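# Carry tube rack from fume hood to bench, close sash

## Task

Take the tube rack out of the fume hood and set it on the bench so that no part of it sticks out beyond the bench's front edge or either side edge. The rack must stand upright, and each tube must sit fully seated in a hole. Close the hood's sash completely. The task fails if the rack or any tube touches the floor, or if the robot tips over or is left leaning. Nothing counts as achieved if it only stays in place because the robot is holding it at the end.

## Robot and tools

ROBOT. An omnidirectional wheeled base carries a column about 1.75 m tall. A carriage slides 1.0 m along it (lift_m) and holds two identical six-joint arms, left and right, each with a two-finger gripper. The arm bases sit roughly 0.57 m + lift_m above the floor, and carriage parts hang about 0.15 m lower. A hand reaches about 0.78 m from its shoulder but only about 0.38 m downward from the arm base. A hand is about 0.16 m long and 0.1 m wide (0.14 m with fingers open). Parked arm joints 1 to 6: 0, 0.05, 0.05, 1.45, 0, 0; parked, the robot is about 0.95 m wide and 0.7 m long. The wheel motors are weak (2 N m), so they stop on contact easily. Stretched-out arms heat quickly even without a load.

CAMERAS. carriage_camera is fixed on the carriage, facing forward and tilted about 20 degrees down. left_wrist_camera and right_wrist_camera look out past each hand's fingertips. Calibration is pinhole+radial, 504x504 images; T_world_to_cam maps base-frame points into each camera's frame. Wrist camera poses are computed from joint readings and can be off by more than the small calibration error.

FRAMES. Base frame: origin on the floor below the base centre, x forward, y left, z up. left_hand and right_hand are reported in this frame as the point between the finger pads; quat_wxyz rotates base axes into hand axes (hand z along the fingers, fingers open along hand y; an upward hand with joints 1, 5, 6 at 0 gives (1, 0, 0, 0)). Hand readings can be inaccurate, especially at long reach. Odometry frame is the base frame at the start; base_odometry counts wheel turns only, so slip looks like travel; heading is left-positive, -3.142 to 3.142.

TOOLS.
execute_actions: arguments "actions" (a list holding one action, or empty to just read state and images) and optional "cameras" (list of carriage_camera, left_wrist_camera, right_wrist_camera or all; null or omitted gives all, [] gives none). An action may contain "base", "joints", or both, which start together.
- base: exactly one key per action, each a relative offset from where the base last measured itself. translate_m: metres forward (+) or back (-), -2 to 2. strafe_m: metres left (+) or right (-), -2 to 2. rotate_rad: radians, counter-clockwise/left positive, -6.3 to 6.3.
- joints: a single dictionary keyed by joint name, covering both arms and the lift, each value an absolute target (not an offset). lift_m 0 to 1 m. For each arm (left_ and right_ prefixes, same ranges): joint1_rad -2.617 to 3.054 (yaw about vertical, 0 forward, + left); joint2_rad 0 to 3.141 (shoulder: 0 upper arm back and level, 1.57 vertical, 3.14 forward level); joint3_rad 0 to 3.141 (elbow: 0 folded, 3.14 straight); joint4_rad -1.57 to 1.57 (wrist pitch, + lifts the fingertips); joint5_rad -1.57 to 1.57 (wrist yaw, + swings fingertips to the RIGHT, opposite to joint 1); joint6_rad -2.094 to 2.094 (roll about the finger axis, + clockwise seen from the forearm); gripper_m 0 to 0.093 (pad gap in metres). Joints left out may still be driving to earlier targets. Unknown keys or out-of-range numbers reject the whole call.
wait: "seconds" from 0 to 10; commands nothing, returns state and images.
zoom_image: "camera" and "region" [x0, y0, x1, y1] in pixels of that camera's latest full image, origin top-left, at most 504 by 504.
finished_scene: "scene" is the current scene number; it ends the scene permanently after the last command is held, and reports success. Replying without any tool call also ends things.

RESULTS. base_status and joint_status describe how each commanded motion ended: "done" (for the base, wheels turned the full amount, even if slipping), "off_target" (stopped short, may still push), "contact_stop" or "time_out" (target dropped, holds in place). A holding gripper usually reads off_target. "joint command not followed" with a "cause:" line means self-collision checking blocked an arm's targets (gripper still moves); those joints show "not_followed" and may be retried each action. on_its_own lists uncommanded behaviour; "held at" is the held target. motor_effort gives percent of max per motor, peak in brackets, with sizeable fixed bias and noise; a falling lift effort while lowering means a hand is resting on something; drive_wheels larger at rest than after free motion means the base is pressing. Joint torques and a Motor temperatures line (per arm, per joint) also appear. MOTOR HOT warns at 75 °C; 90 °C pauses that arm for 10 s; 100 °C makes the arm go limp and drop. Stopped keys read limit_stop_at_motor_heat; resend them.

CAUTIONS. After a drive is stopped by an obstacle, back off about 0.2 m (or reverse a turn), again if still pressed; such a retreat may itself stop falsely once. A column can hit a table edge the base slid under; reversing into an edge can tip the robot. Arms have no contact stop and spring to target when freed. Never let the arms press or strike each other hard; to untangle, move only the blocked arm clear first. Tipping risk grows with a high carriage, outstretched arms, loads, pulling, and sudden stops; about 1.5 kg per hand stretched forward can tip it, and only images reveal a lean. A level hand sags 10 to 17 cm under 1 kg. Grip force is roughly 45 to 60 N per pad. Avoid dropping, slamming or hard pushing, keep the rack and tubes off the floor, and at the end open the grippers and move the robot away. Loose objects may be bumped occasionally by outside disturbances.

Each tool is called after "Call:" as name([rows], argument=value, ...), one row to a line, values as JSON.

## Session

Call:
execute_actions(actions=[])

Scene clock: 0.00 s.
Joint torques (N m, as the arm reports them, + toward a larger angle): no reading
Motor temperatures (°C, as the motors report them): left_arm=[24 22 24 24 24 24] | right_arm=[24 23 25 25 24 23]
base_odometry: x=+0.000 y=+0.000 heading=+0.000 (m, m, rad; odometry frame)
base_status: not commanded
joint_positions: lift_m=+0.298 left_joint1_rad=-0.036 left_joint2_rad=+0.023 left_joint3_rad=+0.029 left_joint4_rad=+1.456 left_joint5_rad=+0.034 left_joint6_rad=-0.016 left_gripper_m=+0.095 right_joint1_rad=-0.009 right_joint2_rad=+0.033 right_joint3_rad=+0.060 right_joint4_rad=+1.432 right_joint5_rad=+0.047 right_joint6_rad=+0.021 right_gripper_m=+0.094
joint_status: not commanded
motor_effort: lift_m=+23 drive_wheels=+0 (%)
left_hand: x=+0.2963 y=+0.3418 z=+1.2653 quat_wxyz=(+0.998, +0.017, +0.055, -0.027) (m; base frame)
right_hand: x=+0.2956 y=-0.3568 z=+1.2729 quat_wxyz=(+0.998, +0.024, +0.055, +0.005) (m; base frame)
pictures: carriage_camera, left_wrist_camera, right_wrist_camera
Images, in order (width x height): carriage_camera 504x504, left_wrist_camera 504x504, right_wrist_camera 504x504.

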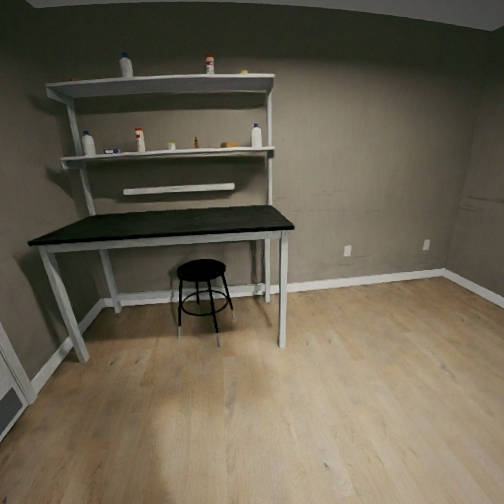

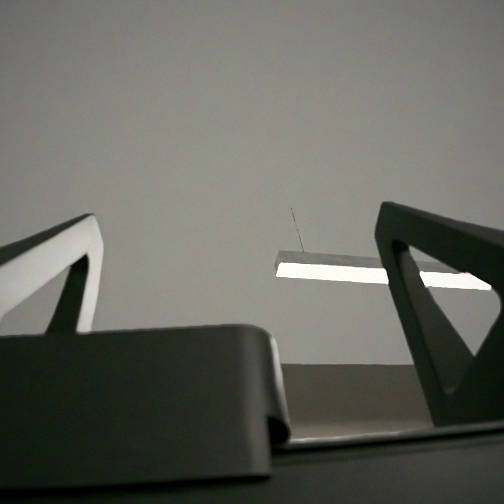

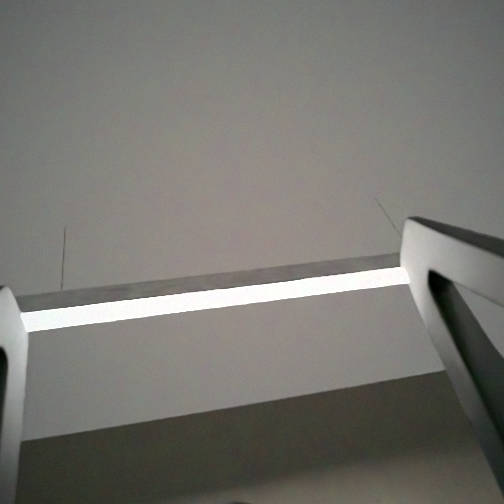

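Bench ahead; the hood must be elsewhere.

Call:
execute_actions([
  {"base":{"rotate_rad":1.57}},
], cameras=["carriage_camera"])

Call:
execute_actions([
  {"base":{"rotate_rad":1.57}},
], cameras=["carriage_camera"])

Call:
execute_actions([
  {"base":{"rotate_rad":1.57}},
], cameras=["carriage_camera"])

Scene clock: 4.77 s.
Joint torques (N m, as the arm reports them, + toward a larger angle): left_arm=[-0.04  3.91  5.51 -0.14 -0.05 -0.04] | right_arm=[-0.02  4.47  5.65 -0.04 -0.03 -0.13]
Motor temperatures (°C, as the motors report them): left_arm=[24 22 24 24 24 24] | right_arm=[24 23 25 25 24 23]
base_odometry: x=+0.000 y=+0.000 heading=+1.569 (m, m, rad; odometry frame)
base_status: done
joint_positions: lift_m=+0.298 left_joint1_rad=-0.036 left_joint2_rad=+0.023 left_joint3_rad=+0.029 left_joint4_rad=+1.456 left_joint5_rad=+0.034 left_joint6_rad=-0.016 left_gripper_m=+0.095 right_joint1_rad=-0.009 right_joint2_rad=+0.033 right_joint3_rad=+0.060 right_joint4_rad=+1.430 right_joint5_rad=+0.047 right_joint6_rad=+0.021 right_gripper_m=+0.094
joint_status: not commanded
motor_effort: lift_m=+23(24) drive_wheels=+8(30) (%)
left_hand: x=+0.2963 y=+0.3418 z=+1.2653 quat_wxyz=(+0.998, +0.017, +0.055, -0.027) (m; base frame)
right_hand: x=+0.2962 y=-0.3568 z=+1.2728 quat_wxyz=(+0.998, +0.024, +0.057, +0.005) (m; base frame)
pictures: carriage_camera
Images, in order (width x height): carriage_camera 504x504.

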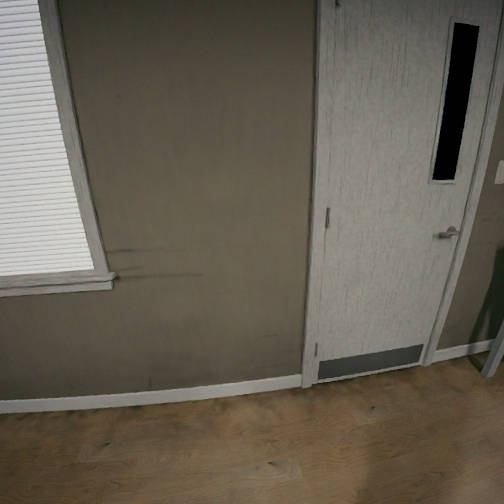

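Scene clock: 7.87 s.
Joint torques (N m, as the arm reports them, + toward a larger angle): left_arm=[ 0.04  3.81  5.56 -0.13 -0.06 -0.02] | right_arm=[-0.01  4.53  5.51  0.   -0.03 -0.15]
Motor temperatures (°C, as the motors report them): left_arm=[24 22 25 24 24 24] | right_arm=[24 23 26 25 24 23]
base_odometry: x=+0.000 y=+0.000 heading=+3.139 (m, m, rad; odometry frame)
base_status: done
joint_positions: lift_m=+0.298 left_joint1_rad=-0.036 left_joint2_rad=+0.023 left_joint3_rad=+0.029 left_joint4_rad=+1.456 left_joint5_rad=+0.034 left_joint6_rad=-0.016 left_gripper_m=+0.095 right_joint1_rad=-0.009 right_joint2_rad=+0.033 right_joint3_rad=+0.060 right_joint4_rad=+1.429 right_joint5_rad=+0.047 right_joint6_rad=+0.021 right_gripper_m=+0.094
joint_status: not commanded
motor_effort: lift_m=+23(23) drive_wheels=+9(31) (%)
left_hand: x=+0.2963 y=+0.3418 z=+1.2653 quat_wxyz=(+0.998, +0.017, +0.055, -0.027) (m; base frame)
right_hand: x=+0.2964 y=-0.3568 z=+1.2728 quat_wxyz=(+0.998, +0.024, +0.057, +0.005) (m; base frame)
pictures: carriage_camera
Images, in order (width x height): carriage_camera 504x504.

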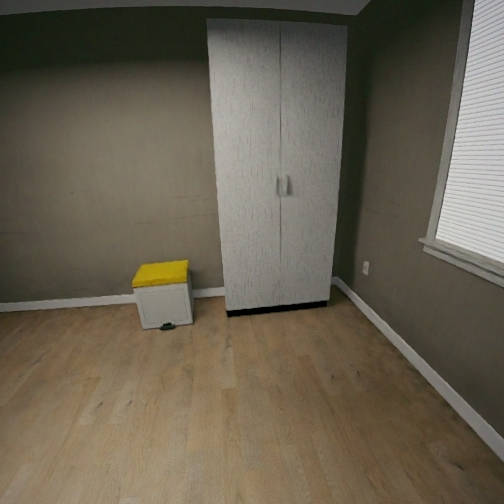

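Scene clock: 10.97 s.
Joint torques (N m, as the arm reports them, + toward a larger angle): left_arm=[ 0.01  3.89  5.45 -0.15 -0.06 -0.02] | right_arm=[-0.02  4.6   5.59  0.03 -0.01 -0.13]
Motor temperatures (°C, as the motors report them): left_arm=[24 22 25 24 24 24] | right_arm=[24 23 26 25 24 23]
base_odometry: x=+0.000 y=+0.000 heading=-1.575 (m, m, rad; odometry frame)
base_status: done
joint_positions: lift_m=+0.298 left_joint1_rad=-0.036 left_joint2_rad=+0.023 left_joint3_rad=+0.029 left_joint4_rad=+1.456 left_joint5_rad=+0.034 left_joint6_rad=-0.016 left_gripper_m=+0.095 right_joint1_rad=-0.009 right_joint2_rad=+0.033 right_joint3_rad=+0.060 right_joint4_rad=+1.429 right_joint5_rad=+0.047 right_joint6_rad=+0.021 right_gripper_m=+0.094
joint_status: not commanded
motor_effort: lift_m=+24(23) drive_wheels=+9(32) (%)
left_hand: x=+0.2963 y=+0.3418 z=+1.2653 quat_wxyz=(+0.998, +0.017, +0.055, -0.027) (m; base frame)
right_hand: x=+0.2964 y=-0.3568 z=+1.2728 quat_wxyz=(+0.998, +0.024, +0.057, +0.005) (m; base frame)
pictures: carriage_camera
Images, in order (width x height): carriage_camera 504x504.

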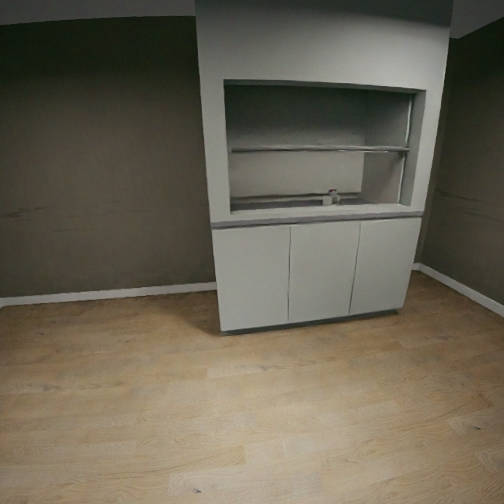

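Call:
execute_actions([
  {"base":{"rotate_rad":0.15}},
], cameras=[])

Call:
execute_actions([
  {"base":{"strafe_m":-0.85}},
], cameras=[])

Call:
execute_actions([
  {"base":{"translate_m":0.8}},
], cameras=["carriage_camera"])

Scene clock: 15.40 s.
Joint torques (N m, as the arm reports them, + toward a larger angle): left_arm=[-0.05  3.87  5.4  -0.11 -0.06 -0.02] | right_arm=[ 0.02  4.6   5.49  0.   -0.03 -0.16]
Motor temperatures (°C, as the motors report them): left_arm=[24 23 25 24 24 24] | right_arm=[24 23 26 25 24 23]
base_odometry: x=+0.000 y=+0.000 heading=-1.426 (m, m, rad; odometry frame)
base_status: done
joint_positions: lift_m=+0.298 left_joint1_rad=-0.036 left_joint2_rad=+0.023 left_joint3_rad=+0.029 left_joint4_rad=+1.456 left_joint5_rad=+0.034 left_joint6_rad=-0.016 left_gripper_m=+0.095 right_joint1_rad=-0.009 right_joint2_rad=+0.033 right_joint3_rad=+0.060 right_joint4_rad=+1.430 right_joint5_rad=+0.047 right_joint6_rad=+0.021 right_gripper_m=+0.094
joint_status: not commanded
motor_effort: lift_m=+23(23) drive_wheels=+8(30) (%)
left_hand: x=+0.2963 y=+0.3418 z=+1.2653 quat_wxyz=(+0.998, +0.017, +0.055, -0.027) (m; base frame)
right_hand: x=+0.2962 y=-0.3568 z=+1.2728 quat_wxyz=(+0.998, +0.024, +0.057, +0.005) (m; base frame)
pictures: none
No camera images: the call's "cameras" was empty. Leave "cameras" out to get every camera's image.

Scene clock: 19.37 s.
Joint torques (N m, as the arm reports them, + toward a larger angle): left_arm=[-0.06  3.89  5.54 -0.13 -0.04 -0.03] | right_arm=[-0.1   4.63  5.57  0.   -0.01 -0.14]
Motor temperatures (°C, as the motors report them): left_arm=[24 23 26 24 24 24] | right_arm=[24 24 27 25 24 23]
base_odometry: x=-0.841 y=-0.124 heading=-1.425 (m, m, rad; odometry frame)
base_status: done
joint_positions: lift_m=+0.298 left_joint1_rad=-0.036 left_joint2_rad=+0.023 left_joint3_rad=+0.029 left_joint4_rad=+1.456 left_joint5_rad=+0.034 left_joint6_rad=-0.016 left_gripper_m=+0.095 right_joint1_rad=-0.009 right_joint2_rad=+0.033 right_joint3_rad=+0.060 right_joint4_rad=+1.430 right_joint5_rad=+0.047 right_joint6_rad=+0.021 right_gripper_m=+0.094
joint_status: not commanded
motor_effort: lift_m=+23(23) drive_wheels=-5(31) (%)
left_hand: x=+0.2963 y=+0.3418 z=+1.2653 quat_wxyz=(+0.998, +0.017, +0.055, -0.027) (m; base frame)
right_hand: x=+0.2961 y=-0.3568 z=+1.2728 quat_wxyz=(+0.998, +0.024, +0.056, +0.005) (m; base frame)
pictures: none
No camera images: the call's "cameras" was empty. Leave "cameras" out to get every camera's image.

Scene clock: 23.23 s.
Joint torques (N m, as the arm reports them, + toward a larger angle): left_arm=[-0.05  3.86  5.59 -0.13 -0.04 -0.02] | right_arm=[ 0.03  4.55  5.41 -0.01  0.   -0.12]
Motor temperatures (°C, as the motors report them): left_arm=[24 23 26 24 24 24] | right_arm=[24 24 27 25 24 23]
base_odometry: x=-0.725 y=-0.915 heading=-1.426 (m, m, rad; odometry frame)
base_status: done
joint_positions: lift_m=+0.298 left_joint1_rad=-0.036 left_joint2_rad=+0.023 left_joint3_rad=+0.029 left_joint4_rad=+1.456 left_joint5_rad=+0.034 left_joint6_rad=-0.016 left_gripper_m=+0.095 right_joint1_rad=-0.009 right_joint2_rad=+0.033 right_joint3_rad=+0.060 right_joint4_rad=+1.430 right_joint5_rad=+0.047 right_joint6_rad=+0.021 right_gripper_m=+0.094
joint_status: not commanded
motor_effort: lift_m=+24(23) drive_wheels=-5(33) (%)
left_hand: x=+0.2962 y=+0.3418 z=+1.2653 quat_wxyz=(+0.998, +0.017, +0.054, -0.027) (m; base frame)
right_hand: x=+0.2962 y=-0.3568 z=+1.2728 quat_wxyz=(+0.998, +0.024, +0.057, +0.005) (m; base frame)
pictures: carriage_camera
Images, in order (width x height): carriage_camera 504x504.

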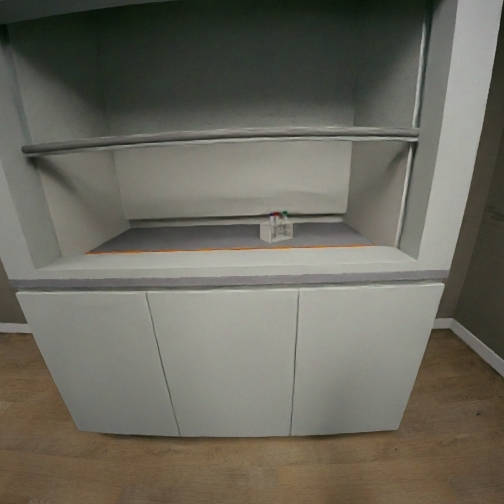

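Call:
zoom_image(camera="carriage_camera", region=[230,190,330,260])

Region (230, 190, 330, 260) of carriage_camera's 504x504 image, scaled by 5.040, with more detail than that image has; it fills the top 353 rows of this view, and the rest is white.

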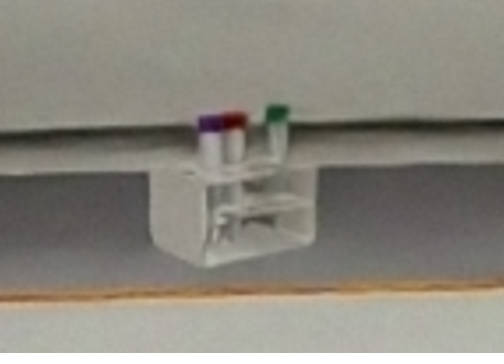

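Call:
execute_actions([
  {"joints":{"left_joint2_rad":1.3,"left_joint3_rad":0.9,"left_joint4_rad":0.4,"left_joint1_rad":0,"left_joint5_rad":0,"left_joint6_rad":0,"lift_m":0.3}},
])

Scene clock: 29.63 s.
Joint torques (N m, as the arm reports them, + toward a larger angle): left_arm=[ 0.55 -6.06  8.99  2.   -0.08  0.02] | right_arm=[-0.14  4.5   5.43 -0.01  0.   -0.14]
Motor temperatures (°C, as the motors report them): left_arm=[24 23 27 24 24 24] | right_arm=[24 24 28 25 24 23]
base_odometry: x=-0.725 y=-0.915 heading=-1.426 (m, m, rad; odometry frame)
base_status: not commanded
joint_positions: lift_m=+0.300 left_joint1_rad=-0.008 left_joint2_rad=+1.301 left_joint3_rad=+0.879 left_joint4_rad=+0.398 left_joint5_rad=+0.004 left_joint6_rad=-0.004 left_gripper_m=+0.095 right_joint1_rad=-0.009 right_joint2_rad=+0.033 right_joint3_rad=+0.060 right_joint4_rad=+1.430 right_joint5_rad=+0.047 right_joint6_rad=+0.021 right_gripper_m=+0.094
joint_status: all done
motor_effort: lift_m=+25(28) drive_wheels=-3(4) (%)
left_hand: x=+0.7124 y=+0.3444 z=+1.1587 quat_wxyz=(+0.699, +0.003, +0.715, -0.006) (m; base frame)
right_hand: x=+0.2961 y=-0.3568 z=+1.2748 quat_wxyz=(+0.998, +0.024, +0.056, +0.005) (m; base frame)
pictures: carriage_camera, left_wrist_camera, right_wrist_camera
camera_calibration (this result's frames):
carriage_camera: T_world_to_cam=[[0.00693451, -0.998534, -0.0536913, 0.0598283], [-0.350838, 0.04785, -0.935213, 1.24835], [0.93641, 0.0253222, -0.349992, 0.257532], [0, 0, 0, 1]] pos_world=[0.196397, -0.00651426, 1.26082]
left_wrist_camera: T_world_to_cam=[[-0.0996975, -0.995013, -0.00306559, 0.419098], [-0.650388, 0.067498, -0.756598, 1.30936], [0.753031, -0.0734371, -0.653874, 0.375643], [0, 0, 0, 1]] pos_world=[0.610503, 0.356215, 1.23757]
right_wrist_camera: T_world_to_cam=[[0.0671991, -0.97721, -0.201359, -0.114212], [0.725332, 0.186426, -0.662675, 0.70605], [0.685111, -0.101521, 0.721329, -1.04637], [0, 0, 0, 1]] pos_world=[0.212433, -0.349464, 1.19966]
Images, in order (width x height): carriage_camera 504x504, left_wrist_camera 504x504, right_wrist_camera 504x504.

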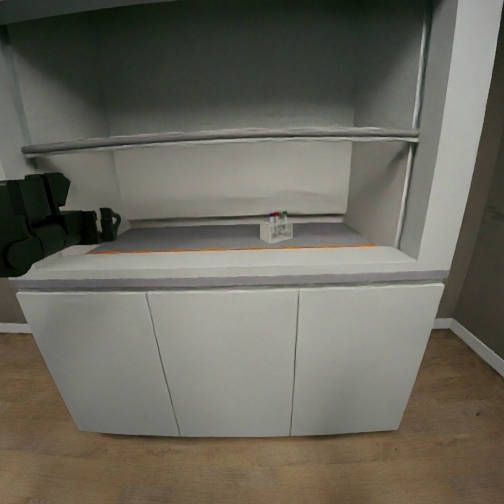

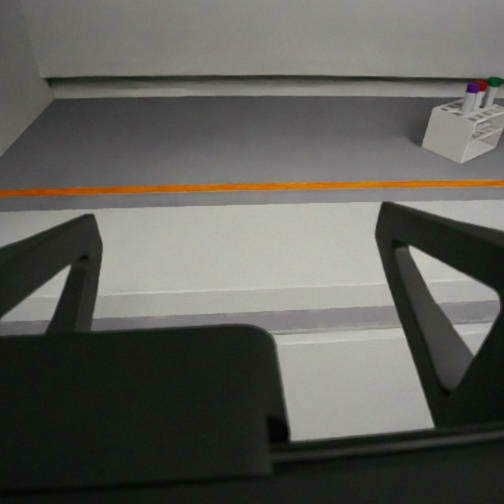

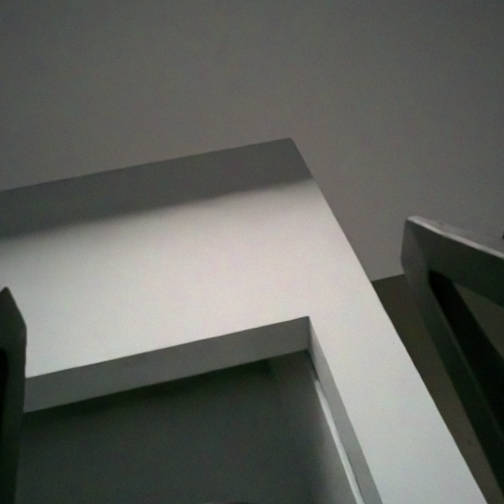

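Call:
execute_actions([
  {"joints":{"left_joint2_rad":2.6,"left_joint3_rad":1.66,"left_joint4_rad":0.94,"left_joint1_rad":-0.4,"left_joint5_rad":0.4,"lift_m":0.42}},
])

Scene clock: 35.03 s.
Joint torques (N m, as the arm reports them, + toward a larger angle): left_arm=[  0.5  -16.91   7.65   2.1    0.     0.01] | right_arm=[-0.07  4.44  5.6  -0.02 -0.02 -0.15]
Motor temperatures (°C, as the motors report them): left_arm=[24 24 28 26 24 24] | right_arm=[24 24 28 25 24 23]
base_odometry: x=-0.726 y=-0.915 heading=-1.426 (m, m, rad; odometry frame)
base_status: not commanded
joint_positions: lift_m=+0.420 left_joint1_rad=-0.407 left_joint2_rad=+2.612 left_joint3_rad=+1.641 left_joint4_rad=+0.925 left_joint5_rad=+0.399 left_joint6_rad=-0.004 left_gripper_m=+0.095 right_joint1_rad=-0.009 right_joint2_rad=+0.033 right_joint3_rad=+0.060 right_joint4_rad=+1.431 right_joint5_rad=+0.047 right_joint6_rad=+0.021 right_gripper_m=+0.094
joint_status: all done
motor_effort: lift_m=+22(29) drive_wheels=+4(5) (%)
left_hand: x=+0.8557 y=+0.0228 z=+1.0302 quat_wxyz=(+0.633, +0.276, +0.667, -0.279) (m; base frame)
right_hand: x=+0.2959 y=-0.3568 z=+1.3951 quat_wxyz=(+0.998, +0.024, +0.056, +0.005) (m; base frame)
pictures: carriage_camera, left_wrist_camera, right_wrist_camera
camera_calibration (this result's frames):
carriage_camera: T_world_to_cam=[[0.00693451, -0.998534, -0.0536913, 0.0662848], [-0.350838, 0.04785, -0.935213, 1.36081], [0.93641, 0.0253222, -0.349992, 0.29962], [0, 0, 0, 1]] pos_world=[0.196397, -0.00651426, 1.38107]
left_wrist_camera: T_world_to_cam=[[-0.779339, -0.626391, 0.0162651, 0.666259], [-0.427209, 0.512175, -0.745097, 1.11411], [0.458391, -0.587632, -0.666758, 0.437151], [0, 0, 0, 1]] pos_world=[0.794815, 0.103601, 1.11076]
right_wrist_camera: T_world_to_cam=[[0.0674295, -0.977212, -0.201273, -0.0901601], [0.72609, 0.18642, -0.661846, 0.784578], [0.684285, -0.101514, 0.722114, -1.13379], [0, 0, 0, 1]] pos_world=[0.21224, -0.349462, 1.31985]
Images, in order (width x height): carriage_camera 504x504, left_wrist_camera 504x504, right_wrist_camera 504x504.

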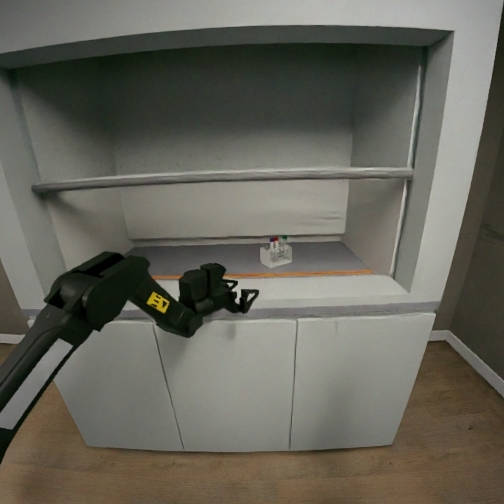

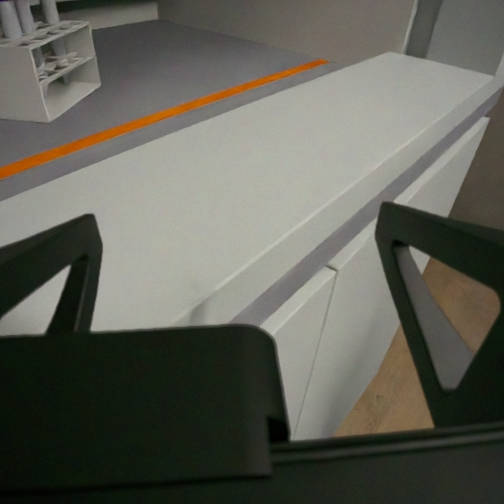

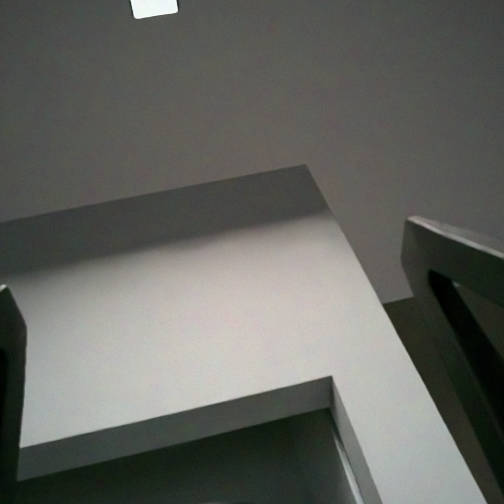

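Call:
execute_actions([
  {"joints":{"lift_m":0.39}},
], cameras=[])

Call:
execute_actions([
  {"base":{"translate_m":0.28}},
])

Scene clock: 38.63 s.
Joint torques (N m, as the arm reports them, + toward a larger angle): left_arm=[  0.72 -16.15   7.18   1.98  -0.02   0.03] | right_arm=[ 0.07  4.55  5.34 -0.03 -0.01 -0.15]
Motor temperatures (°C, as the motors report them): left_arm=[24 27 28 26 24 24] | right_arm=[24 24 28 25 24 23]
base_odometry: x=-0.725 y=-0.915 heading=-1.426 (m, m, rad; odometry frame)
base_status: not commanded
joint_positions: lift_m=+0.390 left_joint1_rad=-0.407 left_joint2_rad=+2.605 left_joint3_rad=+1.646 left_joint4_rad=+0.936 left_joint5_rad=+0.399 left_joint6_rad=-0.004 left_gripper_m=+0.095 right_joint1_rad=-0.009 right_joint2_rad=+0.033 right_joint3_rad=+0.060 right_joint4_rad=+1.431 right_joint5_rad=+0.047 right_joint6_rad=+0.021 right_gripper_m=+0.094
joint_status: all done
motor_effort: lift_m=+21(22) drive_wheels=-2(4) (%)
left_hand: x=+0.8569 y=+0.0223 z=+1.0091 quat_wxyz=(+0.642, +0.276, +0.659, -0.279) (m; base frame)
right_hand: x=+0.2959 y=-0.3568 z=+1.3651 quat_wxyz=(+0.998, +0.024, +0.056, +0.005) (m; base frame)
pictures: none
No camera images: the call's "cameras" was empty. Leave "cameras" out to get every camera's image.

Scene clock: 41.03 s.
Joint torques (N m, as the arm reports them, + toward a larger angle): left_arm=[  0.59 -16.44   7.06   1.96   0.02   0.01] | right_arm=[-0.04  4.67  5.6  -0.07 -0.03 -0.12]
Motor temperatures (°C, as the motors report them): left_arm=[24 29 29 27 24 24] | right_arm=[24 24 28 25 24 23]
base_odometry: x=-0.685 y=-1.192 heading=-1.426 (m, m, rad; odometry frame)
base_status: done
joint_positions: lift_m=+0.390 left_joint1_rad=-0.407 left_joint2_rad=+2.605 left_joint3_rad=+1.646 left_joint4_rad=+0.936 left_joint5_rad=+0.399 left_joint6_rad=-0.004 left_gripper_m=+0.095 right_joint1_rad=-0.009 right_joint2_rad=+0.033 right_joint3_rad=+0.060 right_joint4_rad=+1.431 right_joint5_rad=+0.047 right_joint6_rad=+0.021 right_gripper_m=+0.094
joint_status: not commanded
motor_effort: lift_m=+21(22) drive_wheels=-4(29) (%)
left_hand: x=+0.8569 y=+0.0223 z=+1.0091 quat_wxyz=(+0.642, +0.276, +0.659, -0.279) (m; base frame)
right_hand: x=+0.2959 y=-0.3568 z=+1.3651 quat_wxyz=(+0.998, +0.024, +0.056, +0.005) (m; base frame)
pictures: carriage_camera, left_wrist_camera, right_wrist_camera
camera_calibration (this result's frames):
carriage_camera: T_world_to_cam=[[0.00693451, -0.998534, -0.0536913, 0.0646786], [-0.350838, 0.04785, -0.935213, 1.33283], [0.93641, 0.0253222, -0.349992, 0.289149], [0, 0, 0, 1]] pos_world=[0.196397, -0.00651426, 1.35115]
left_wrist_camera: T_world_to_cam=[[-0.779567, -0.626293, 0.00573756, 0.67799], [-0.411673, 0.505475, -0.758301, 1.09932], [0.472018, -0.593508, -0.65188, 0.395754], [0, 0, 0, 1]] pos_world=[0.794294, 0.103826, 1.08771]
right_wrist_camera: T_world_to_cam=[[0.0673527, -0.977211, -0.201302, -0.096128], [0.725838, 0.186422, -0.662123, 0.765157], [0.684561, -0.101517, 0.721853, -1.11197], [0, 0, 0, 1]] pos_world=[0.212304, -0.349463, 1.28995]
Images, in order (width x height): carriage_camera 504x504, left_wrist_camera 504x504, right_wrist_camera 504x504.

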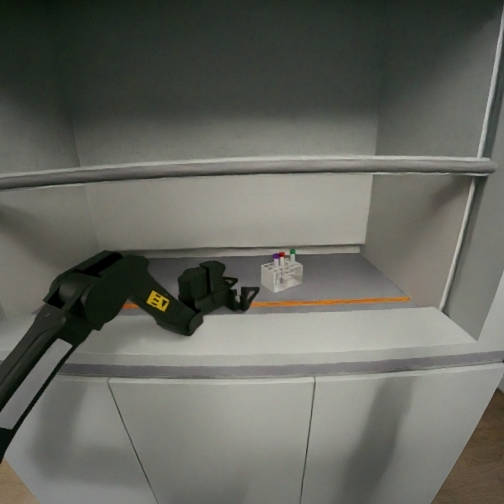

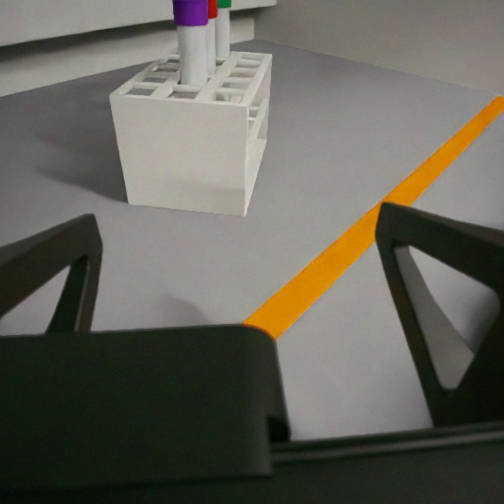

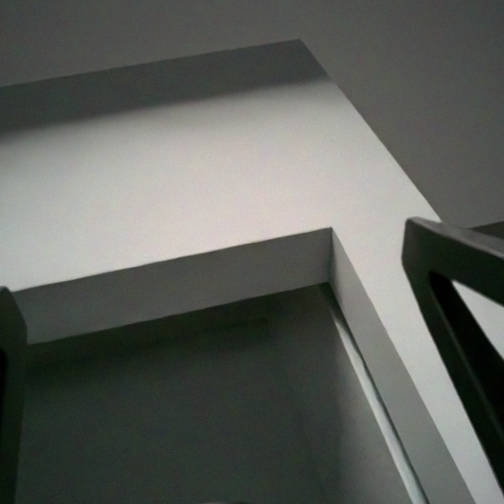

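Call:
execute_actions([
  {"base":{"strafe_m":0.11},"joints":{"left_joint1_rad":-0.81,"left_joint5_rad":0,"lift_m":0.36}},
], cameras=[])

Call:
execute_actions([
  {"base":{"translate_m":0.15}},
])

Scene clock: 47.10 s.
Joint torques (N m, as the arm reports them, + toward a larger angle): left_arm=[ -0.12 -15.25   6.46   1.73  -0.08  -0.09] | right_arm=[ 0.05  4.53  5.59 -0.04 -0.03 -0.16]
Motor temperatures (°C, as the motors report them): left_arm=[24 33 29 28 24 24] | right_arm=[24 24 28 25 24 23]
base_odometry: x=-0.576 y=-1.177 heading=-1.426 (m, m, rad; odometry frame)
base_status: done
joint_positions: lift_m=+0.360 left_joint1_rad=-0.807 left_joint2_rad=+2.588 left_joint3_rad=+1.658 left_joint4_rad=+0.967 left_joint5_rad=+0.004 left_joint6_rad=+0.001 left_gripper_m=+0.095 right_joint1_rad=-0.009 right_joint2_rad=+0.033 right_joint3_rad=+0.060 right_joint4_rad=+1.431 right_joint5_rad=+0.047 right_joint6_rad=+0.021 right_gripper_m=+0.094
joint_status: all done
motor_effort: lift_m=+20(21) drive_wheels=-2(36) (%)
left_hand: x=+0.7422 y=-0.1466 z=+1.0034 quat_wxyz=(+0.662, +0.274, +0.637, -0.284) (m; base frame)
right_hand: x=+0.2959 y=-0.3569 z=+1.3353 quat_wxyz=(+0.998, +0.024, +0.056, +0.005) (m; base frame)
pictures: none
No camera images: the call's "cameras" was empty. Leave "cameras" out to get every camera's image.

Scene clock: 48.93 s.
Joint torques (N m, as the arm reports them, + toward a larger angle): left_arm=[ -0.27 -15.26   6.41   1.8   -0.06  -0.04] | right_arm=[ 0.    4.54  5.61 -0.02 -0.02 -0.15]
Motor temperatures (°C, as the motors report them): left_arm=[24 34 29 28 24 24] | right_arm=[24 24 28 25 24 23]
base_odometry: x=-0.554 y=-1.325 heading=-1.426 (m, m, rad; odometry frame)
base_status: done
joint_positions: lift_m=+0.360 left_joint1_rad=-0.807 left_joint2_rad=+2.588 left_joint3_rad=+1.658 left_joint4_rad=+0.957 left_joint5_rad=+0.004 left_joint6_rad=+0.001 left_gripper_m=+0.095 right_joint1_rad=-0.009 right_joint2_rad=+0.033 right_joint3_rad=+0.060 right_joint4_rad=+1.431 right_joint5_rad=+0.047 right_joint6_rad=+0.021 right_gripper_m=+0.094
joint_status: not commanded
motor_effort: lift_m=+20(20) drive_wheels=-4(25) (%)
left_hand: x=+0.7423 y=-0.1466 z=+1.0008 quat_wxyz=(+0.659, +0.275, +0.641, -0.282) (m; base frame)
right_hand: x=+0.2959 y=-0.3569 z=+1.3353 quat_wxyz=(+0.998, +0.024, +0.056, +0.005) (m; base frame)
pictures: carriage_camera, left_wrist_camera, right_wrist_camera
camera_calibration (this result's frames):
carriage_camera: T_world_to_cam=[[0.00693451, -0.998534, -0.0536913, 0.0630747], [-0.350838, 0.04785, -0.935213, 1.3049], [0.93641, 0.0253222, -0.349992, 0.278694], [0, 0, 0, 1]] pos_world=[0.196397, -0.00651426, 1.32128]
left_wrist_camera: T_world_to_cam=[[-0.782181, -0.622915, -0.0130005, 0.50414], [-0.375422, 0.487857, -0.78807, 1.13153], [0.497243, -0.611533, -0.615449, 0.286384], [0, 0, 0, 1]] pos_world=[0.676726, -0.0628524, 1.07453]
right_wrist_camera: T_world_to_cam=[[0.0673113, -0.977137, -0.201672, -0.101673], [0.725848, 0.186642, -0.66205, 0.745367], [0.684554, -0.10182, 0.721816, -1.09047], [0, 0, 0, 1]] pos_world=[0.212304, -0.349496, 1.26008]
Images, in order (width x height): carriage_camera 504x504, left_wrist_camera 504x504, right_wrist_camera 504x504.

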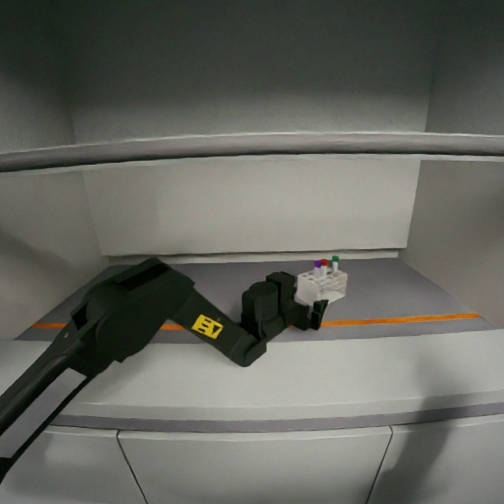

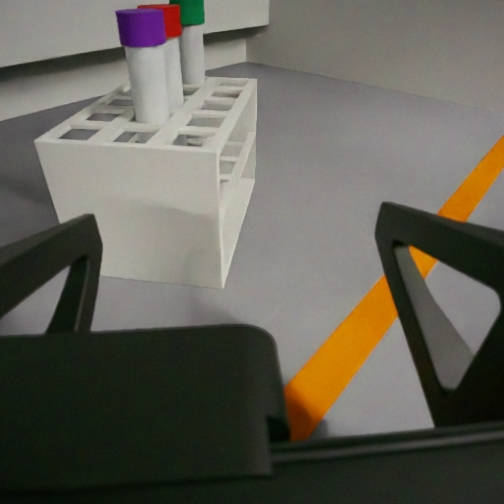

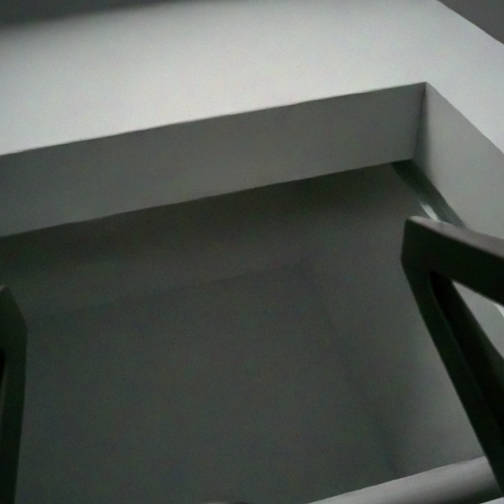

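Call:
execute_actions([
  {"base":{"strafe_m":0.04},"joints":{"lift_m":0.325}},
], cameras=[])

Call:
execute_actions([
  {"base":{"translate_m":0.042}},
], cameras=["left_wrist_camera","carriage_camera"])

Scene clock: 52.27 s.
Joint torques (N m, as the arm reports them, + toward a larger angle): left_arm=[  0.91 -10.29   4.67   1.81  -0.07  -0.05] | right_arm=[-0.11  4.72  5.46 -0.04 -0.02 -0.12]
Motor temperatures (°C, as the motors report them): left_arm=[24 35 29 28 24 24] | right_arm=[24 25 29 25 24 23]
base_odometry: x=-0.515 y=-1.320 heading=-1.426 (m, m, rad; odometry frame)
base_status: done
joint_positions: lift_m=+0.325 left_joint1_rad=-0.822 left_joint2_rad=+2.526 left_joint3_rad=+1.689 left_joint4_rad=+0.952 left_joint5_rad=+0.003 left_joint6_rad=+0.001 left_gripper_m=+0.095 right_joint1_rad=-0.009 right_joint2_rad=+0.033 right_joint3_rad=+0.060 right_joint4_rad=+1.431 right_joint5_rad=+0.048 right_joint6_rad=+0.021 right_gripper_m=+0.094
joint_status: all done
motor_effort: lift_m=+18(19) drive_wheels=+0(31) (%)
left_hand: x=+0.7371 y=-0.1561 z=+1.0197 quat_wxyz=(+0.684, +0.267, +0.610, -0.299) (m; base frame)
right_hand: x=+0.2959 y=-0.3569 z=+1.3004 quat_wxyz=(+0.998, +0.025, +0.056, +0.005) (m; base frame)
pictures: none
No camera images: the call's "cameras" was empty. Leave "cameras" out to get every camera's image.

Scene clock: 53.37 s.
Joint torques (N m, as the arm reports them, + toward a larger angle): left_arm=[  0.9  -10.31   4.62   1.78  -0.06  -0.04] | right_arm=[-0.03  4.56  5.57 -0.05 -0.04 -0.14]
Motor temperatures (°C, as the motors report them): left_arm=[24 35 29 28 24 24] | right_arm=[24 25 29 25 24 23]
base_odometry: x=-0.509 y=-1.361 heading=-1.426 (m, m, rad; odometry frame)
base_status: done
joint_positions: lift_m=+0.325 left_joint1_rad=-0.822 left_joint2_rad=+2.526 left_joint3_rad=+1.689 left_joint4_rad=+0.952 left_joint5_rad=+0.003 left_joint6_rad=+0.001 left_gripper_m=+0.095 right_joint1_rad=-0.009 right_joint2_rad=+0.033 right_joint3_rad=+0.060 right_joint4_rad=+1.431 right_joint5_rad=+0.048 right_joint6_rad=+0.021 right_gripper_m=+0.094
joint_status: not commanded
motor_effort: lift_m=+19(18) drive_wheels=-2(22) (%)
left_hand: x=+0.7373 y=-0.1559 z=+1.0197 quat_wxyz=(+0.684, +0.267, +0.610, -0.299) (m; base frame)
right_hand: x=+0.2959 y=-0.3569 z=+1.3004 quat_wxyz=(+0.998, +0.025, +0.056, +0.005) (m; base frame)
pictures: carriage_camera, left_wrist_camera
camera_calibration (this result's frames):
carriage_camera: T_world_to_cam=[[0.00693451, -0.998534, -0.0536913, 0.0612047], [-0.350838, 0.04785, -0.935213, 1.27232], [0.93641, 0.0253222, -0.349992, 0.266505], [0, 0, 0, 1]] pos_world=[0.196397, -0.00651426, 1.28645]
left_wrist_camera: T_world_to_cam=[[-0.789658, -0.613196, -0.020779, 0.509646], [-0.320299, 0.440885, -0.838468, 1.15254], [0.523306, -0.655448, -0.544554, 0.196421], [0, 0, 0, 1]] pos_world=[0.668814, -0.0668809, 1.08392]
Images, in order (width x height): carriage_camera 504x504, left_wrist_camera 504x504.

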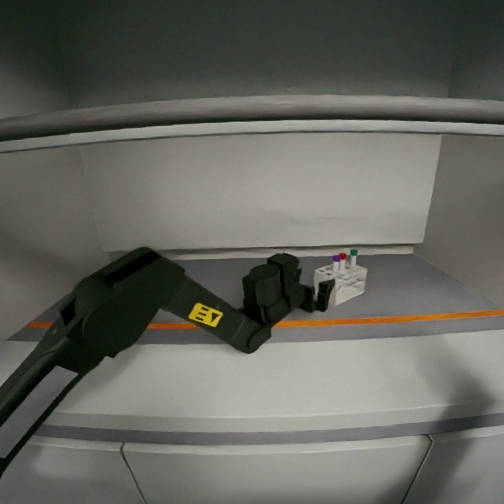

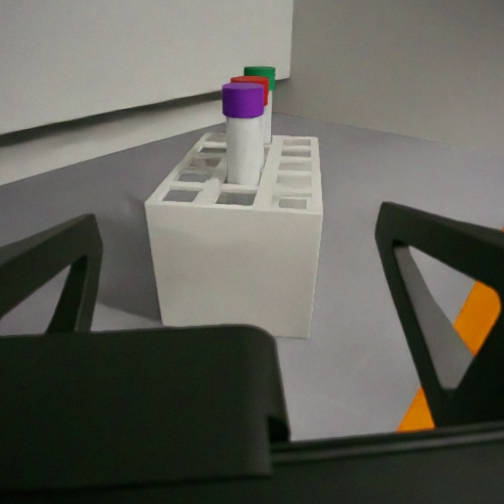

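Call:
execute_actions([
  {"joints":{"lift_m":0.36,"left_joint2_rad":2.75,"left_joint3_rad":1.95,"left_joint4_rad":0.68}},
], cameras=["left_wrist_camera","carriage_camera"])

Scene clock: 56.00 s.
Joint torques (N m, as the arm reports them, + toward a larger angle): left_arm=[  0.69 -14.64   7.57   1.88  -0.05  -0.05] | right_arm=[-0.09  4.55  5.63  0.   -0.01 -0.13]
Motor temperatures (°C, as the motors report them): left_arm=[24 35 29 28 24 24] | right_arm=[24 25 29 25 24 23]
base_odometry: x=-0.509 y=-1.361 heading=-1.426 (m, m, rad; odometry frame)
base_status: not commanded
joint_positions: lift_m=+0.360 left_joint1_rad=-0.821 left_joint2_rad=+2.717 left_joint3_rad=+1.938 left_joint4_rad=+0.693 left_joint5_rad=+0.002 left_joint6_rad=+0.001 left_gripper_m=+0.095 right_joint1_rad=-0.009 right_joint2_rad=+0.033 right_joint3_rad=+0.060 right_joint4_rad=+1.431 right_joint5_rad=+0.047 right_joint6_rad=+0.021 right_gripper_m=+0.094
joint_status: all done
motor_effort: lift_m=+24(28) drive_wheels=-1(2) (%)
left_hand: x=+0.7609 y=-0.1800 z=+0.9738 quat_wxyz=(+0.620, +0.295, +0.675, -0.270) (m; base frame)
right_hand: x=+0.2959 y=-0.3569 z=+1.3349 quat_wxyz=(+0.998, +0.024, +0.056, +0.005) (m; base frame)
pictures: carriage_camera, left_wrist_camera
camera_calibration (this result's frames):
carriage_camera: T_world_to_cam=[[0.00693451, -0.998534, -0.0536913, 0.0630568], [-0.350838, 0.04785, -0.935213, 1.30458], [0.93641, 0.0253222, -0.349992, 0.278578], [0, 0, 0, 1]] pos_world=[0.196397, -0.00651426, 1.32095]
left_wrist_camera: T_world_to_cam=[[-0.790334, -0.612671, -0.00277051, 0.495638], [-0.427342, 0.554493, -0.714084, 1.11301], [0.439035, -0.563181, -0.700054, 0.375464], [0, 0, 0, 1]] pos_world=[0.702513, -0.102038, 1.059]
Images, in order (width x height): carriage_camera 504x504, left_wrist_camera 504x504.

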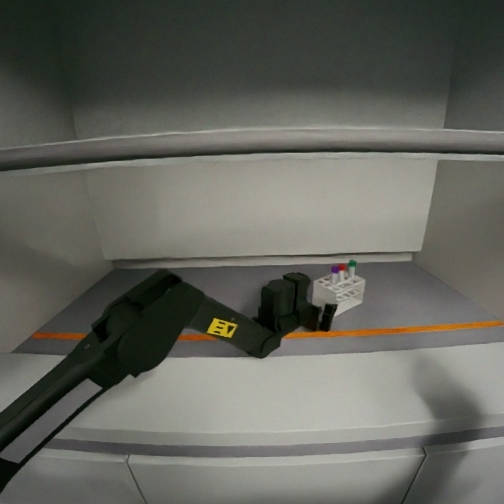

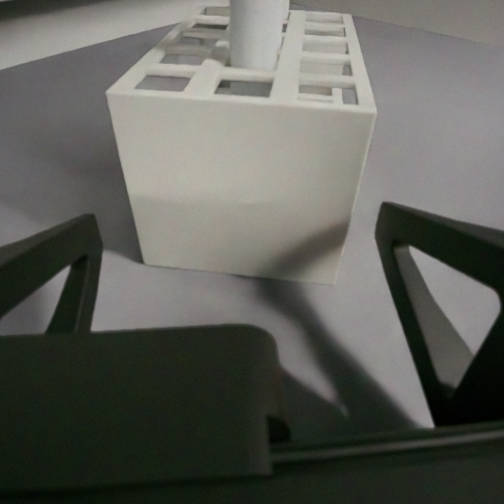

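Call:
execute_actions([
  {"joints":{"left_joint2_rad":2.97,"left_joint3_rad":2.47,"left_joint4_rad":0.42}},
], cameras=["left_wrist_camera","carriage_camera"])

Scene clock: 58.40 s.
Joint torques (N m, as the arm reports them, + toward a larger angle): left_arm=[  0.45 -17.98   8.42   1.83  -0.04  -0.14] | right_arm=[-0.02  4.49  5.53 -0.02 -0.04 -0.14]
Motor temperatures (°C, as the motors report them): left_arm=[24 36 30 28 24 24] | right_arm=[24 25 29 25 24 23]
base_odometry: x=-0.509 y=-1.361 heading=-1.426 (m, m, rad; odometry frame)
base_status: not commanded
joint_positions: lift_m=+0.360 left_joint1_rad=-0.815 left_joint2_rad=+2.962 left_joint3_rad=+2.456 left_joint4_rad=+0.438 left_joint5_rad=+0.000 left_joint6_rad=+0.006 left_gripper_m=+0.095 right_joint1_rad=-0.009 right_joint2_rad=+0.033 right_joint3_rad=+0.060 right_joint4_rad=+1.431 right_joint5_rad=+0.047 right_joint6_rad=+0.021 right_gripper_m=+0.094
joint_status: all done
motor_effort: lift_m=+24(23) drive_wheels=-1(2) (%)
left_hand: x=+0.7959 y=-0.2108 z=+0.9798 quat_wxyz=(+0.628, +0.292, +0.670, -0.269) (m; base frame)
right_hand: x=+0.2959 y=-0.3569 z=+1.3349 quat_wxyz=(+0.998, +0.024, +0.056, +0.005) (m; base frame)
pictures: carriage_camera, left_wrist_camera
camera_calibration (this result's frames):
carriage_camera: T_world_to_cam=[[0.00693451, -0.998534, -0.0536913, 0.0630568], [-0.350838, 0.04785, -0.935213, 1.30458], [0.93641, 0.0253222, -0.349992, 0.278578], [0, 0, 0, 1]] pos_world=[0.196397, -0.00651426, 1.32095]
left_wrist_camera: T_world_to_cam=[[-0.785553, -0.618714, -0.00991584, 0.506322], [-0.419589, 0.544373, -0.726363, 1.153], [0.454809, -0.566436, -0.68724, 0.321118], [0, 0, 0, 1]] pos_world=[0.735481, -0.132501, 1.0632]
Images, in order (width x height): carriage_camera 504x504, left_wrist_camera 504x504.

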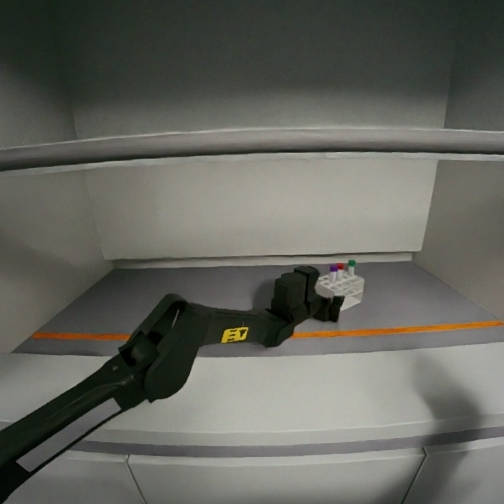

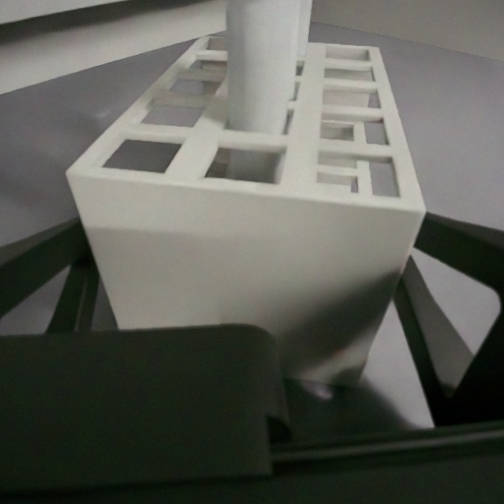

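Tips just at the face; a bit more.

Call:
execute_actions([
  {"joints":{"left_joint2_rad":3.1,"left_joint3_rad":2.8,"left_joint4_rad":0.22}},
], cameras=["left_wrist_camera","carriage_camera"])

Scene clock: 61.60 s.
Joint torques (N m, as the arm reports them, + toward a larger angle): left_arm=[  0.38 -18.6    8.17   1.88  -0.04  -0.12] | right_arm=[-0.07  4.63  5.77 -0.02 -0.02 -0.15]
Motor temperatures (°C, as the motors report them): left_arm=[24 38 30 29 24 24] | right_arm=[24 25 29 25 24 23]
base_odometry: x=-0.509 y=-1.361 heading=-1.426 (m, m, rad; odometry frame)
base_status: not commanded
joint_positions: lift_m=+0.360 left_joint1_rad=-0.815 left_joint2_rad=+3.097 left_joint3_rad=+2.790 left_joint4_rad=+0.230 left_joint5_rad=+0.001 left_joint6_rad=+0.007 left_gripper_m=+0.095 right_joint1_rad=-0.009 right_joint2_rad=+0.033 right_joint3_rad=+0.060 right_joint4_rad=+1.431 right_joint5_rad=+0.047 right_joint6_rad=+0.021 right_gripper_m=+0.094
joint_status: all done
motor_effort: lift_m=+24(24) drive_wheels=-1(2) (%)
left_hand: x=+0.8040 y=-0.2198 z=+0.9920 quat_wxyz=(+0.625, +0.293, +0.672, -0.268) (m; base frame)
right_hand: x=+0.2959 y=-0.3569 z=+1.3349 quat_wxyz=(+0.998, +0.024, +0.056, +0.005) (m; base frame)
pictures: carriage_camera, left_wrist_camera
camera_calibration (this result's frames):
carriage_camera: T_world_to_cam=[[0.00693451, -0.998534, -0.0536913, 0.0630568], [-0.350838, 0.04785, -0.935213, 1.30458], [0.93641, 0.0253222, -0.349992, 0.278578], [0, 0, 0, 1]] pos_world=[0.196397, -0.00651426, 1.32095]
left_wrist_camera: T_world_to_cam=[[-0.786332, -0.617732, -0.00943319, 0.507679], [-0.423144, 0.549634, -0.720314, 1.16817], [0.450146, -0.562414, -0.693584, 0.33165], [0, 0, 0, 1]] pos_world=[0.744216, -0.14193, 1.07626]
Images, in order (width x height): carriage_camera 504x504, left_wrist_camera 504x504.

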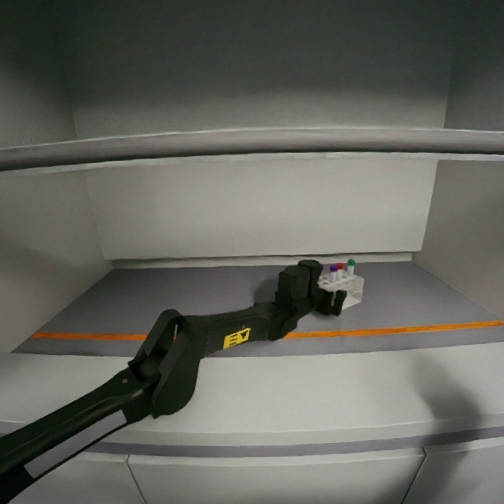

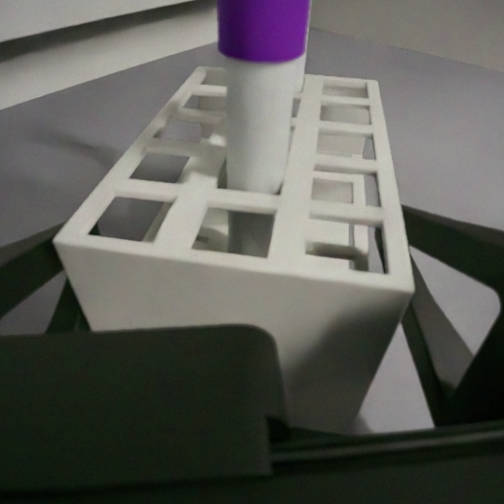

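Call:
execute_actions([
  {"base":{"translate_m":0.02}},
], cameras=[])

Call:
execute_actions([
  {"base":{"strafe_m":-0.022},"joints":{"lift_m":0.35}},
], cameras=[])

Call:
execute_actions([
  {"joints":{"left_gripper_m":0.06}},
], cameras=["left_wrist_camera","carriage_camera"])

Scene clock: 63.87 s.
Joint torques (N m, as the arm reports them, + toward a larger angle): left_arm=[  0.22 -18.44   8.22   1.9   -0.06  -0.09] | right_arm=[-0.03  4.54  5.55 -0.01 -0.01 -0.14]
Motor temperatures (°C, as the motors report them): left_arm=[24 40 31 29 24 24] | right_arm=[24 25 29 25 24 23]
base_odometry: x=-0.506 y=-1.381 heading=-1.425 (m, m, rad; odometry frame)
base_status: done
joint_positions: lift_m=+0.360 left_joint1_rad=-0.815 left_joint2_rad=+3.097 left_joint3_rad=+2.790 left_joint4_rad=+0.230 left_joint5_rad=+0.001 left_joint6_rad=+0.006 left_gripper_m=+0.095 right_joint1_rad=-0.009 right_joint2_rad=+0.033 right_joint3_rad=+0.060 right_joint4_rad=+1.431 right_joint5_rad=+0.047 right_joint6_rad=+0.021 right_gripper_m=+0.094
joint_status: not commanded
motor_effort: lift_m=+23(24) drive_wheels=-2(31) (%)
left_hand: x=+0.8042 y=-0.2196 z=+0.9919 quat_wxyz=(+0.624, +0.293, +0.673, -0.268) (m; base frame)
right_hand: x=+0.2958 y=-0.3569 z=+1.3349 quat_wxyz=(+0.998, +0.024, +0.056, +0.005) (m; base frame)
pictures: none
No camera images: the call's "cameras" was empty. Leave "cameras" out to get every camera's image.

Scene clock: 64.73 s.
Joint torques (N m, as the arm reports them, + toward a larger angle): left_arm=[ -0.01 -18.39   8.33   1.86  -0.03  -0.02] | right_arm=[-0.16  4.52  5.4  -0.07 -0.03 -0.15]
Motor temperatures (°C, as the motors report them): left_arm=[24 41 31 29 24 24] | right_arm=[24 25 29 25 24 23]
base_odometry: x=-0.527 y=-1.384 heading=-1.425 (m, m, rad; odometry frame)
base_status: done
joint_positions: lift_m=+0.350 left_joint1_rad=-0.813 left_joint2_rad=+3.094 left_joint3_rad=+2.790 left_joint4_rad=+0.236 left_joint5_rad=+0.002 left_joint6_rad=+0.001 left_gripper_m=+0.095 right_joint1_rad=-0.009 right_joint2_rad=+0.033 right_joint3_rad=+0.060 right_joint4_rad=+1.432 right_joint5_rad=+0.047 right_joint6_rad=+0.021 right_gripper_m=+0.094
joint_status: all done
motor_effort: lift_m=+21(22) drive_wheels=+5(28) (%)
left_hand: x=+0.8051 y=-0.2190 z=+0.9854 quat_wxyz=(+0.627, +0.290, +0.671, -0.270) (m; base frame)
right_hand: x=+0.2957 y=-0.3568 z=+1.3252 quat_wxyz=(+0.998, +0.024, +0.055, +0.005) (m; base frame)
pictures: none
No camera images: the call's "cameras" was empty. Leave "cameras" out to get every camera's image.

Scene clock: 65.27 s.
Joint torques (N m, as the arm reports them, + toward a larger angle): left_arm=[  0.22 -18.44   8.3    1.79  -0.06  -0.01] | right_arm=[-0.04  4.56  5.47 -0.06 -0.02 -0.16]
Motor temperatures (°C, as the motors report them): left_arm=[24 41 31 29 24 24] | right_arm=[24 25 29 25 24 23]
base_odometry: x=-0.527 y=-1.384 heading=-1.425 (m, m, rad; odometry frame)
base_status: not commanded
joint_positions: lift_m=+0.350 left_joint1_rad=-0.813 left_joint2_rad=+3.094 left_joint3_rad=+2.790 left_joint4_rad=+0.241 left_joint5_rad=+0.004 left_joint6_rad=-0.005 left_gripper_m=+0.081 right_joint1_rad=-0.009 right_joint2_rad=+0.033 right_joint3_rad=+0.060 right_joint4_rad=+1.432 right_joint5_rad=+0.047 right_joint6_rad=+0.021 right_gripper_m=+0.094
joint_status: left_gripper_m off_target (ended at +0.081, target +0.060)
motor_effort: lift_m=+21(22) drive_wheels=+5(5) (%)
left_hand: x=+0.8049 y=-0.2193 z=+0.9866 quat_wxyz=(+0.627, +0.288, +0.670, -0.273) (m; base frame)
right_hand: x=+0.2957 y=-0.3568 z=+1.3252 quat_wxyz=(+0.998, +0.024, +0.055, +0.005) (m; base frame)
pictures: carriage_camera, left_wrist_camera
camera_calibration (this result's frames):
carriage_camera: T_world_to_cam=[[0.00693451, -0.998534, -0.0536913, 0.0625307], [-0.350838, 0.04785, -0.935213, 1.29542], [0.93641, 0.0253222, -0.349992, 0.275148], [0, 0, 0, 1]] pos_world=[0.196397, -0.00651426, 1.31115]
left_wrist_camera: T_world_to_cam=[[-0.786539, -0.61754, 0.000941412, 0.498583], [-0.42246, 0.536959, -0.730207, 1.17085], [0.450427, -0.574734, -0.683225, 0.314682], [0, 0, 0, 1]] pos_world=[0.74505, -0.139944, 1.06949]
Images, in order (width x height): carriage_camera 504x504, left_wrist_camera 504x504.

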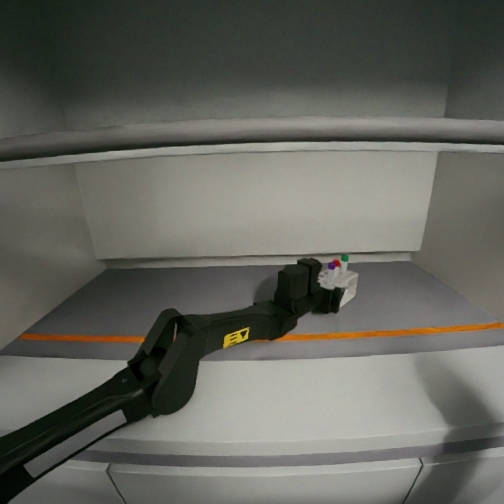

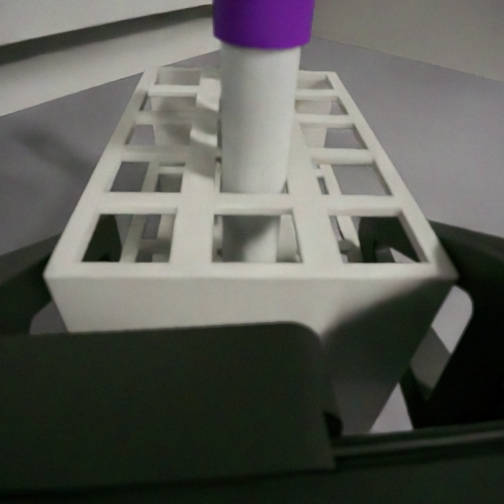

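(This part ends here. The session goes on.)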